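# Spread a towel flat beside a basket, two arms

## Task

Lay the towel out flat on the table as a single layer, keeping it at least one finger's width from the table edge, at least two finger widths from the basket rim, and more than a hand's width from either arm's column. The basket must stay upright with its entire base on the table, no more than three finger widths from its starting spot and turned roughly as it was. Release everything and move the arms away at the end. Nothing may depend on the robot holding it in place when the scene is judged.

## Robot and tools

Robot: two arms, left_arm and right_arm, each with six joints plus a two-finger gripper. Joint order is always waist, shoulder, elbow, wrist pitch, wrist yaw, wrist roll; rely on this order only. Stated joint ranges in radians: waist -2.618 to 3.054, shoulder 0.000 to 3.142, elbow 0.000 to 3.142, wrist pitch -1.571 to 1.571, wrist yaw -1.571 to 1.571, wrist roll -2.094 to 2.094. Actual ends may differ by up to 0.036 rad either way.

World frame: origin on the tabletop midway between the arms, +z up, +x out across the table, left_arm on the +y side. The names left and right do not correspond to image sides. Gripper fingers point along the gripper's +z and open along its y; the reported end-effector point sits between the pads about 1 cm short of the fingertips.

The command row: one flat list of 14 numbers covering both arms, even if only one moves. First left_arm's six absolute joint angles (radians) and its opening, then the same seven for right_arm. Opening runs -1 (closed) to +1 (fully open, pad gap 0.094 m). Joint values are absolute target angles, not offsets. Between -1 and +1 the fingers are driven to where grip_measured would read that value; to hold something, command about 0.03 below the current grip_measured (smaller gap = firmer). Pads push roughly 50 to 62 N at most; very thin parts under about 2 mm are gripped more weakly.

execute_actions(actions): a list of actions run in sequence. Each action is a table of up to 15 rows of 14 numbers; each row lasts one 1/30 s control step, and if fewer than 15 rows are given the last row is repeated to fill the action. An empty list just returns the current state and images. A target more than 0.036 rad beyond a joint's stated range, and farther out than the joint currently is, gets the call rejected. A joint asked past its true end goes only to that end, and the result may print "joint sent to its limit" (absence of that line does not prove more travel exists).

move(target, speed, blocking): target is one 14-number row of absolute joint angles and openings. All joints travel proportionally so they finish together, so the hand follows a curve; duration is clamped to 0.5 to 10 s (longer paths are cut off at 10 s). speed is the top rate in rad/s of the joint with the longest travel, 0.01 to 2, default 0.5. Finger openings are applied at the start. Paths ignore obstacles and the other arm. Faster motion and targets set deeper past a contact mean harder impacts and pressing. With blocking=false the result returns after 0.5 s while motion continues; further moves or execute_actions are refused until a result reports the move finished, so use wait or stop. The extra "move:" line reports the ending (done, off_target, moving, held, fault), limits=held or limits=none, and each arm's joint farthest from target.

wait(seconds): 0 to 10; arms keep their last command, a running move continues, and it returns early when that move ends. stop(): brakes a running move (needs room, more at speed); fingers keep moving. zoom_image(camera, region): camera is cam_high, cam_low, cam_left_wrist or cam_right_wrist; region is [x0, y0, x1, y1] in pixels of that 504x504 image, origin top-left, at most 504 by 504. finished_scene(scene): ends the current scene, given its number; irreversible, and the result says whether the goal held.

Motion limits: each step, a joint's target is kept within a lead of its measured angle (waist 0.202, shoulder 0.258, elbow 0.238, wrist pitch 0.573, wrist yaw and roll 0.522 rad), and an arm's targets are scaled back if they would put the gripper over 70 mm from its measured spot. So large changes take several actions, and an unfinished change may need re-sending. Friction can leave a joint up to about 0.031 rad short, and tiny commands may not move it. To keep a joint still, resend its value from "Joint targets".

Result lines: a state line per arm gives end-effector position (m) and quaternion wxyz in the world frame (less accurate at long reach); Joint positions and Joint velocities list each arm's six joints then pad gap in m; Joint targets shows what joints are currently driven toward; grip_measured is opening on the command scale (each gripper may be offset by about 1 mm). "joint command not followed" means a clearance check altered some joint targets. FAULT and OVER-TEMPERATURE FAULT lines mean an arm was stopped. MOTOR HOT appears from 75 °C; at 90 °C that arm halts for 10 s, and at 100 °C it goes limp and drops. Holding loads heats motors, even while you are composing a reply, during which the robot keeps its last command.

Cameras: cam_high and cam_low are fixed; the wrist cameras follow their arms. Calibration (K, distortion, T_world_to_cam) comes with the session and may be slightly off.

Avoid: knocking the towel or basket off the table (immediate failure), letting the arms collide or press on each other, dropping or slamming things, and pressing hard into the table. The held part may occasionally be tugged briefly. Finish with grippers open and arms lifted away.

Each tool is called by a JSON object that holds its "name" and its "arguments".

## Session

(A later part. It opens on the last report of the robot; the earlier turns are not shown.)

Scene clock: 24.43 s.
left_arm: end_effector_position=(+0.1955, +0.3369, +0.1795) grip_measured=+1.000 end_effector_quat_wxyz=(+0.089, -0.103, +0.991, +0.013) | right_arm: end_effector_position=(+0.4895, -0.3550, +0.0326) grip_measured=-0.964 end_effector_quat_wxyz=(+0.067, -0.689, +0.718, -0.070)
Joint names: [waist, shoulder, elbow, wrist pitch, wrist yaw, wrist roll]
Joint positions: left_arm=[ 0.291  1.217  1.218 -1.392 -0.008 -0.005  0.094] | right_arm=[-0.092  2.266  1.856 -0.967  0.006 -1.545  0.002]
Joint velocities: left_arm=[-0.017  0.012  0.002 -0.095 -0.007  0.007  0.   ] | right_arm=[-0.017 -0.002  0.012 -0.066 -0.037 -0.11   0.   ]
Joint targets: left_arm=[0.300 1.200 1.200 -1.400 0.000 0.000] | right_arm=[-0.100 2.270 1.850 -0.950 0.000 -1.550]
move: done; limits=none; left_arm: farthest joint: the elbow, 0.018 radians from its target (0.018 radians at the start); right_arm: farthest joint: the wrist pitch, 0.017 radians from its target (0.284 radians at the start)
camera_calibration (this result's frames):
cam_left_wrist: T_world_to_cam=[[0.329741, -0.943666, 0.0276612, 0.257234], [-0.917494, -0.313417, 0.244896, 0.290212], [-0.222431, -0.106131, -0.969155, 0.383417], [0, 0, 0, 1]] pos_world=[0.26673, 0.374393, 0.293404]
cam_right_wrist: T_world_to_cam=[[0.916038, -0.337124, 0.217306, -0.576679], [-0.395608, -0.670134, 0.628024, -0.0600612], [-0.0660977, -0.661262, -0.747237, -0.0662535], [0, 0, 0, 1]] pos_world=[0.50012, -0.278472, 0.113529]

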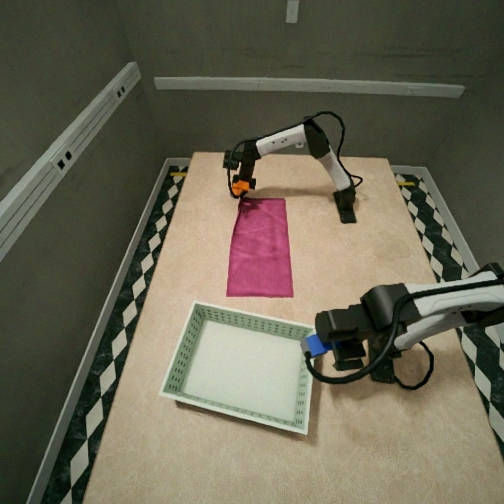

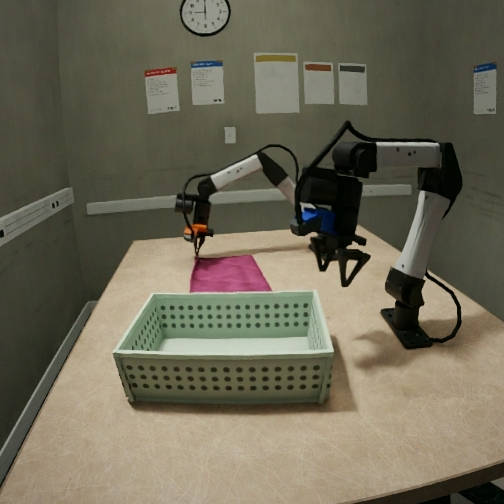

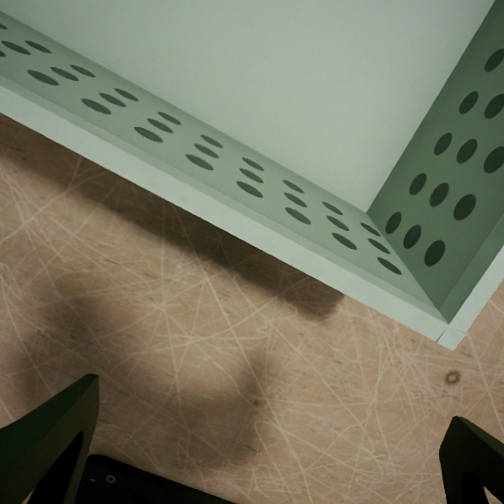

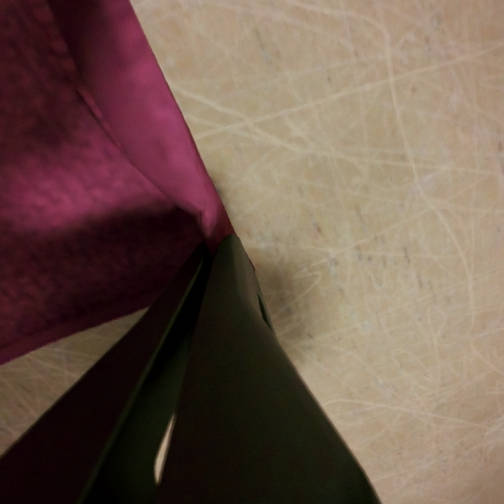

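{"name": "execute_actions", "arguments": {"actions": [[[0.3,1.2,1.2,-1.4,0,0,1, -0.1,2.27,1.85,-0.95,0,-1.55,0]]]}}

{"name": "move", "arguments": {"target": [0.3,1.2,1.2,-1.4,0,0,1, -0.3,1.9,1.8,-1.2,0,-1.55,0], "speed": 0.6}}

{"name": "zoom_image", "arguments": {"camera": "cam_high", "region": [190,180,330,320]}}

Scene clock: 25.60 s.
left_arm: end_effector_position=(+0.1955, +0.3369, +0.1795) grip_measured=+1.000 end_effector_quat_wxyz=(+0.089, -0.103, +0.991, +0.013) | right_arm: end_effector_position=(+0.4904, -0.3550, +0.0327) grip_measured=-0.001 end_effector_quat_wxyz=(+0.068, -0.689, +0.718, -0.072)
Joint names: [waist, shoulder, elbow, wrist pitch, wrist yaw, wrist roll]
Joint positions: left_arm=[ 0.291  1.217  1.218 -1.392 -0.008 -0.005  0.094] | right_arm=[-0.092  2.266  1.856 -0.963  0.006 -1.546  0.047]
Joint velocities: left_arm=[-0.007  0.012  0.002  0.007 -0.037  0.022  0.   ] | right_arm=[-0.012 -0.007 -0.012  0.007 -0.022 -0.051  0.   ]
Joint targets: left_arm=[0.300 1.200 1.200 -1.400 0.000 -0.000] | right_arm=[-0.100 2.270 1.850 -0.950 -0.000 -1.550]
camera_calibration (this result's frames):
cam_left_wrist: T_world_to_cam=[[0.329741, -0.943666, 0.0276612, 0.257234], [-0.917494, -0.313417, 0.244896, 0.290212], [-0.222431, -0.106131, -0.969155, 0.383417], [0, 0, 0, 1]] pos_world=[0.26673, 0.374393, 0.293404]
cam_right_wrist: T_world_to_cam=[[0.91554, -0.336395, 0.220511, -0.577079], [-0.397256, -0.670305, 0.6268, -0.0590579], [-0.0630424, -0.66146, -0.747326, -0.0676491], [0, 0, 0, 1]] pos_world=[0.500613, -0.278461, 0.113714]

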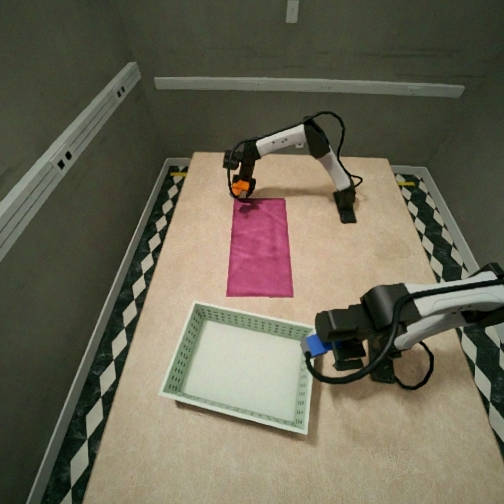

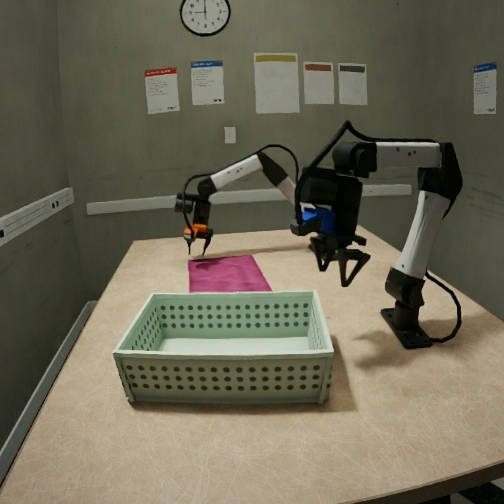

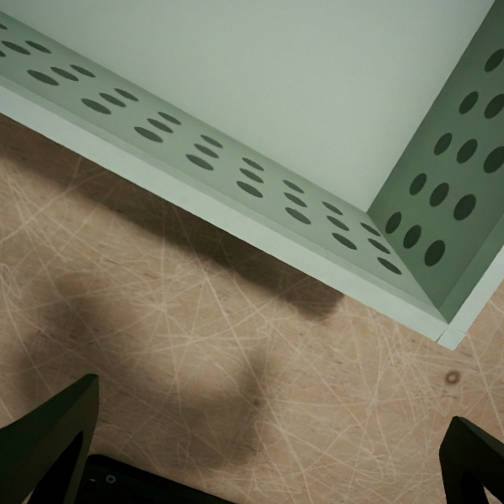

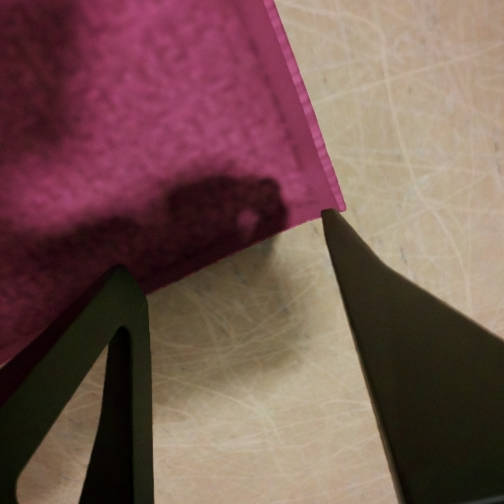

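Scene clock: 26.90 s.
left_arm: end_effector_position=(+0.1955, +0.3369, +0.1795) grip_measured=+1.000 end_effector_quat_wxyz=(+0.089, -0.103, +0.991, +0.013) | right_arm: end_effector_position=(+0.4193, -0.4410, +0.1650) grip_measured=-0.001 end_effector_quat_wxyz=(+0.089, -0.608, +0.781, -0.112)
Joint names: [waist, shoulder, elbow, wrist pitch, wrist yaw, wrist roll]
Joint positions: left_arm=[ 0.291  1.217  1.218 -1.392 -0.008 -0.005  0.094] | right_arm=[-0.298  1.904  1.815 -1.194  0.006 -1.546  0.047]
Joint velocities: left_arm=[-0.002 -0.002 -0.017  0.081 -0.081  0.037  0.   ] | right_arm=[ 0.002 -0.012 -0.002 -0.066  0.007  0.051 -0.001]
Joint targets: left_arm=[0.300 1.200 1.200 -1.400 0.000 -0.000] | right_arm=[-0.300 1.900 1.800 -1.200 0.000 -1.550]
move: done; limits=none; left_arm: farthest joint: the elbow, 0.018 radians from its target (0.018 radians at the start); right_arm: farthest joint: the elbow, 0.015 radians from its target (0.056 radians at the start)
camera_calibration (this result's frames):
cam_left_wrist: T_world_to_cam=[[0.329741, -0.943666, 0.0276612, 0.257234], [-0.917494, -0.313417, 0.244896, 0.290212], [-0.222431, -0.106131, -0.969155, 0.383417], [0, 0, 0, 1]] pos_world=[0.26673, 0.374393, 0.293404]
cam_right_wrist: T_world_to_cam=[[0.804619, -0.511442, 0.301686, -0.614205], [-0.57898, -0.562978, 0.589778, -0.0981334], [-0.131795, -0.649217, -0.749098, 0.00433146], [0, 0, 0, 1]] pos_world=[0.437955, -0.366565, 0.246418]

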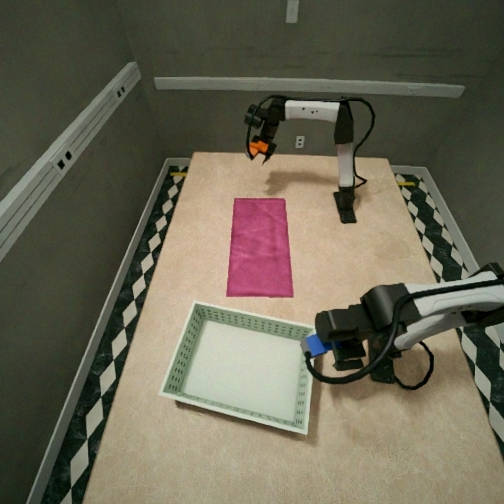

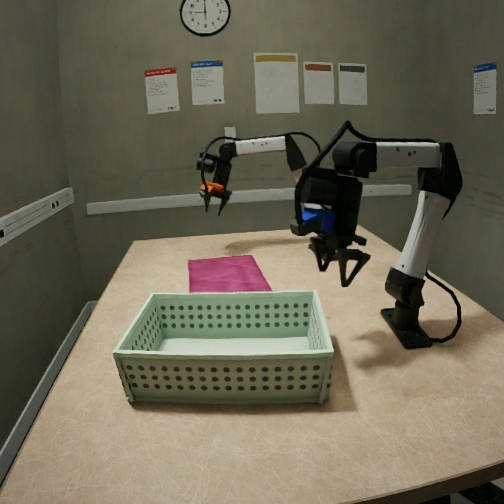

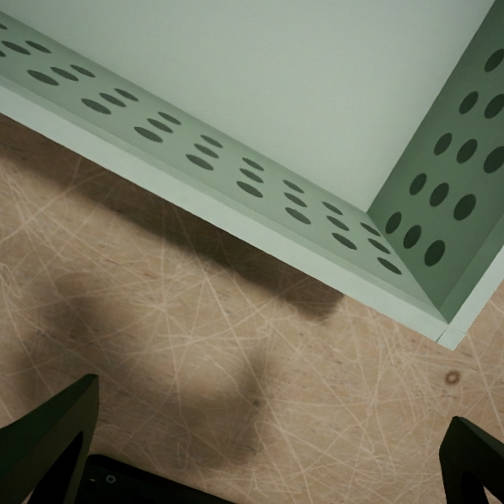

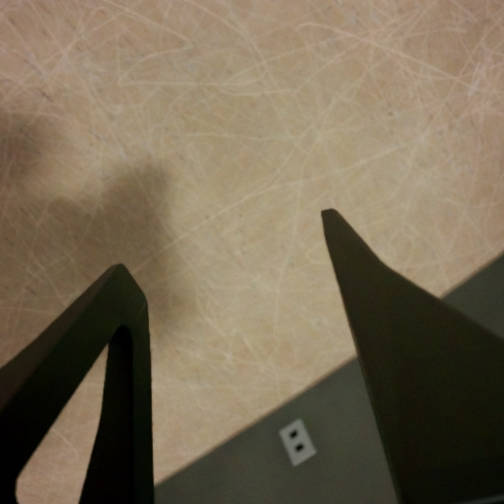

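Region (190, 180, 330, 320) of cam_high's 504x504 image, scaled by 3.600, with more detail than that image has.

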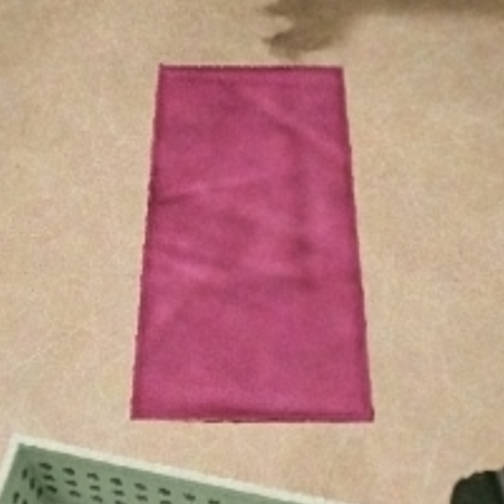

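{"name": "move", "arguments": {"target": [0.3,0.8,1.1,-1.4,0,0,1, -0.7,1.4,1.4,-1.2,0,-1.0,0], "speed": 1}}

{"name": "finished_scene", "arguments": {"scene": 1}}

Scene clock: 28.83 s.
left_arm: end_effector_position=(+0.1462, +0.3268, +0.2179) grip_measured=+1.000 end_effector_quat_wxyz=(+0.235, -0.101, +0.966, +0.027) | right_arm: end_effector_position=(+0.2579, -0.5276, +0.2057) grip_measured=-0.001 end_effector_quat_wxyz=(+0.125, -0.190, +0.964, -0.135)
Joint names: [waist, shoulder, elbow, wrist pitch, wrist yaw, wrist roll]
Joint positions: left_arm=[ 0.291  0.812  1.118 -1.399 -0.008 -0.005  0.094] | right_arm=[-0.694  1.411  1.414 -1.205  0.005 -1.007  0.047]
Joint velocities: left_arm=[ 0.002 -0.007  0.002  0.022 -0.022  0.066  0.   ] | right_arm=[ 0.002 -0.017 -0.007  0.066  0.022 -0.007 -0.001]
Joint targets: left_arm=[0.300 0.800 1.100 -1.400 -0.000 -0.000] | right_arm=[-0.700 1.400 1.400 -1.200 -0.000 -1.000]
move: done; limits=none; left_arm: farthest joint: the elbow, 0.018 radians from its target (0.118 radians at the start); right_arm: farthest joint: the elbow, 0.014 radians from its target (0.415 radians at the start)
camera_calibration (this result's frames):
cam_left_wrist: T_world_to_cam=[[0.315983, -0.946481, 0.0657899, 0.257542], [-0.946398, -0.319331, -0.0485717, 0.302446], [0.066981, -0.0469156, -0.996651, 0.352917], [0, 0, 0, 1]] pos_world=[0.181217, 0.356897, 0.349482]
cam_right_wrist: T_world_to_cam=[[0.0395241, -0.962769, 0.26742, -0.574673], [-0.89524, 0.0847545, 0.437449, 0.190213], [-0.443827, -0.256695, -0.85856, 0.267404], [0, 0, 0, 1]] pos_world=[0.311681, -0.500757, 0.300053]

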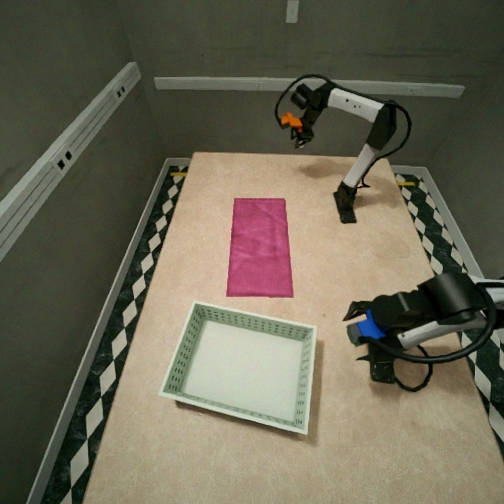

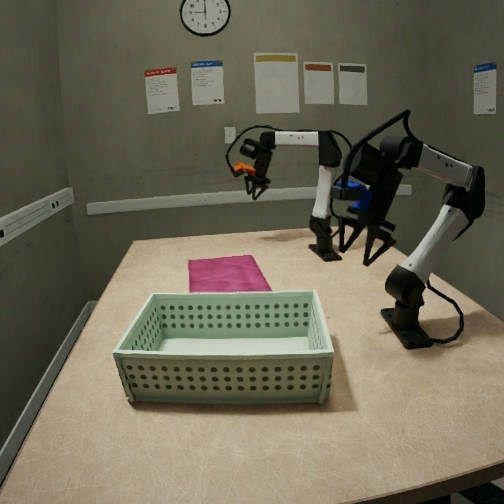

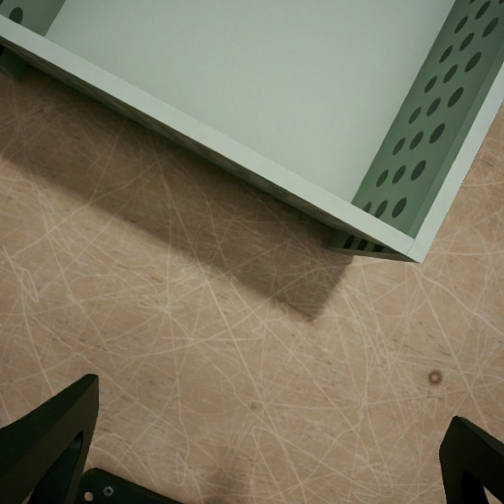

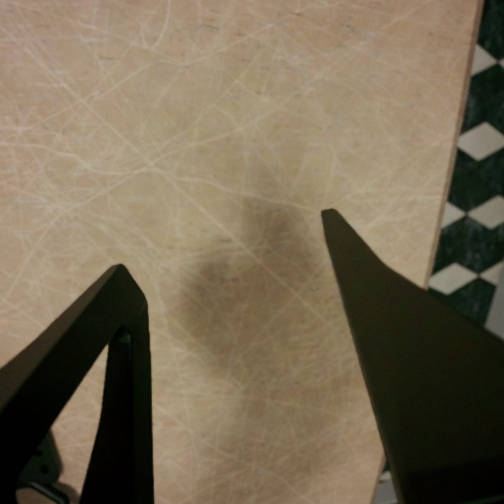

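The scene is finished: the task was done.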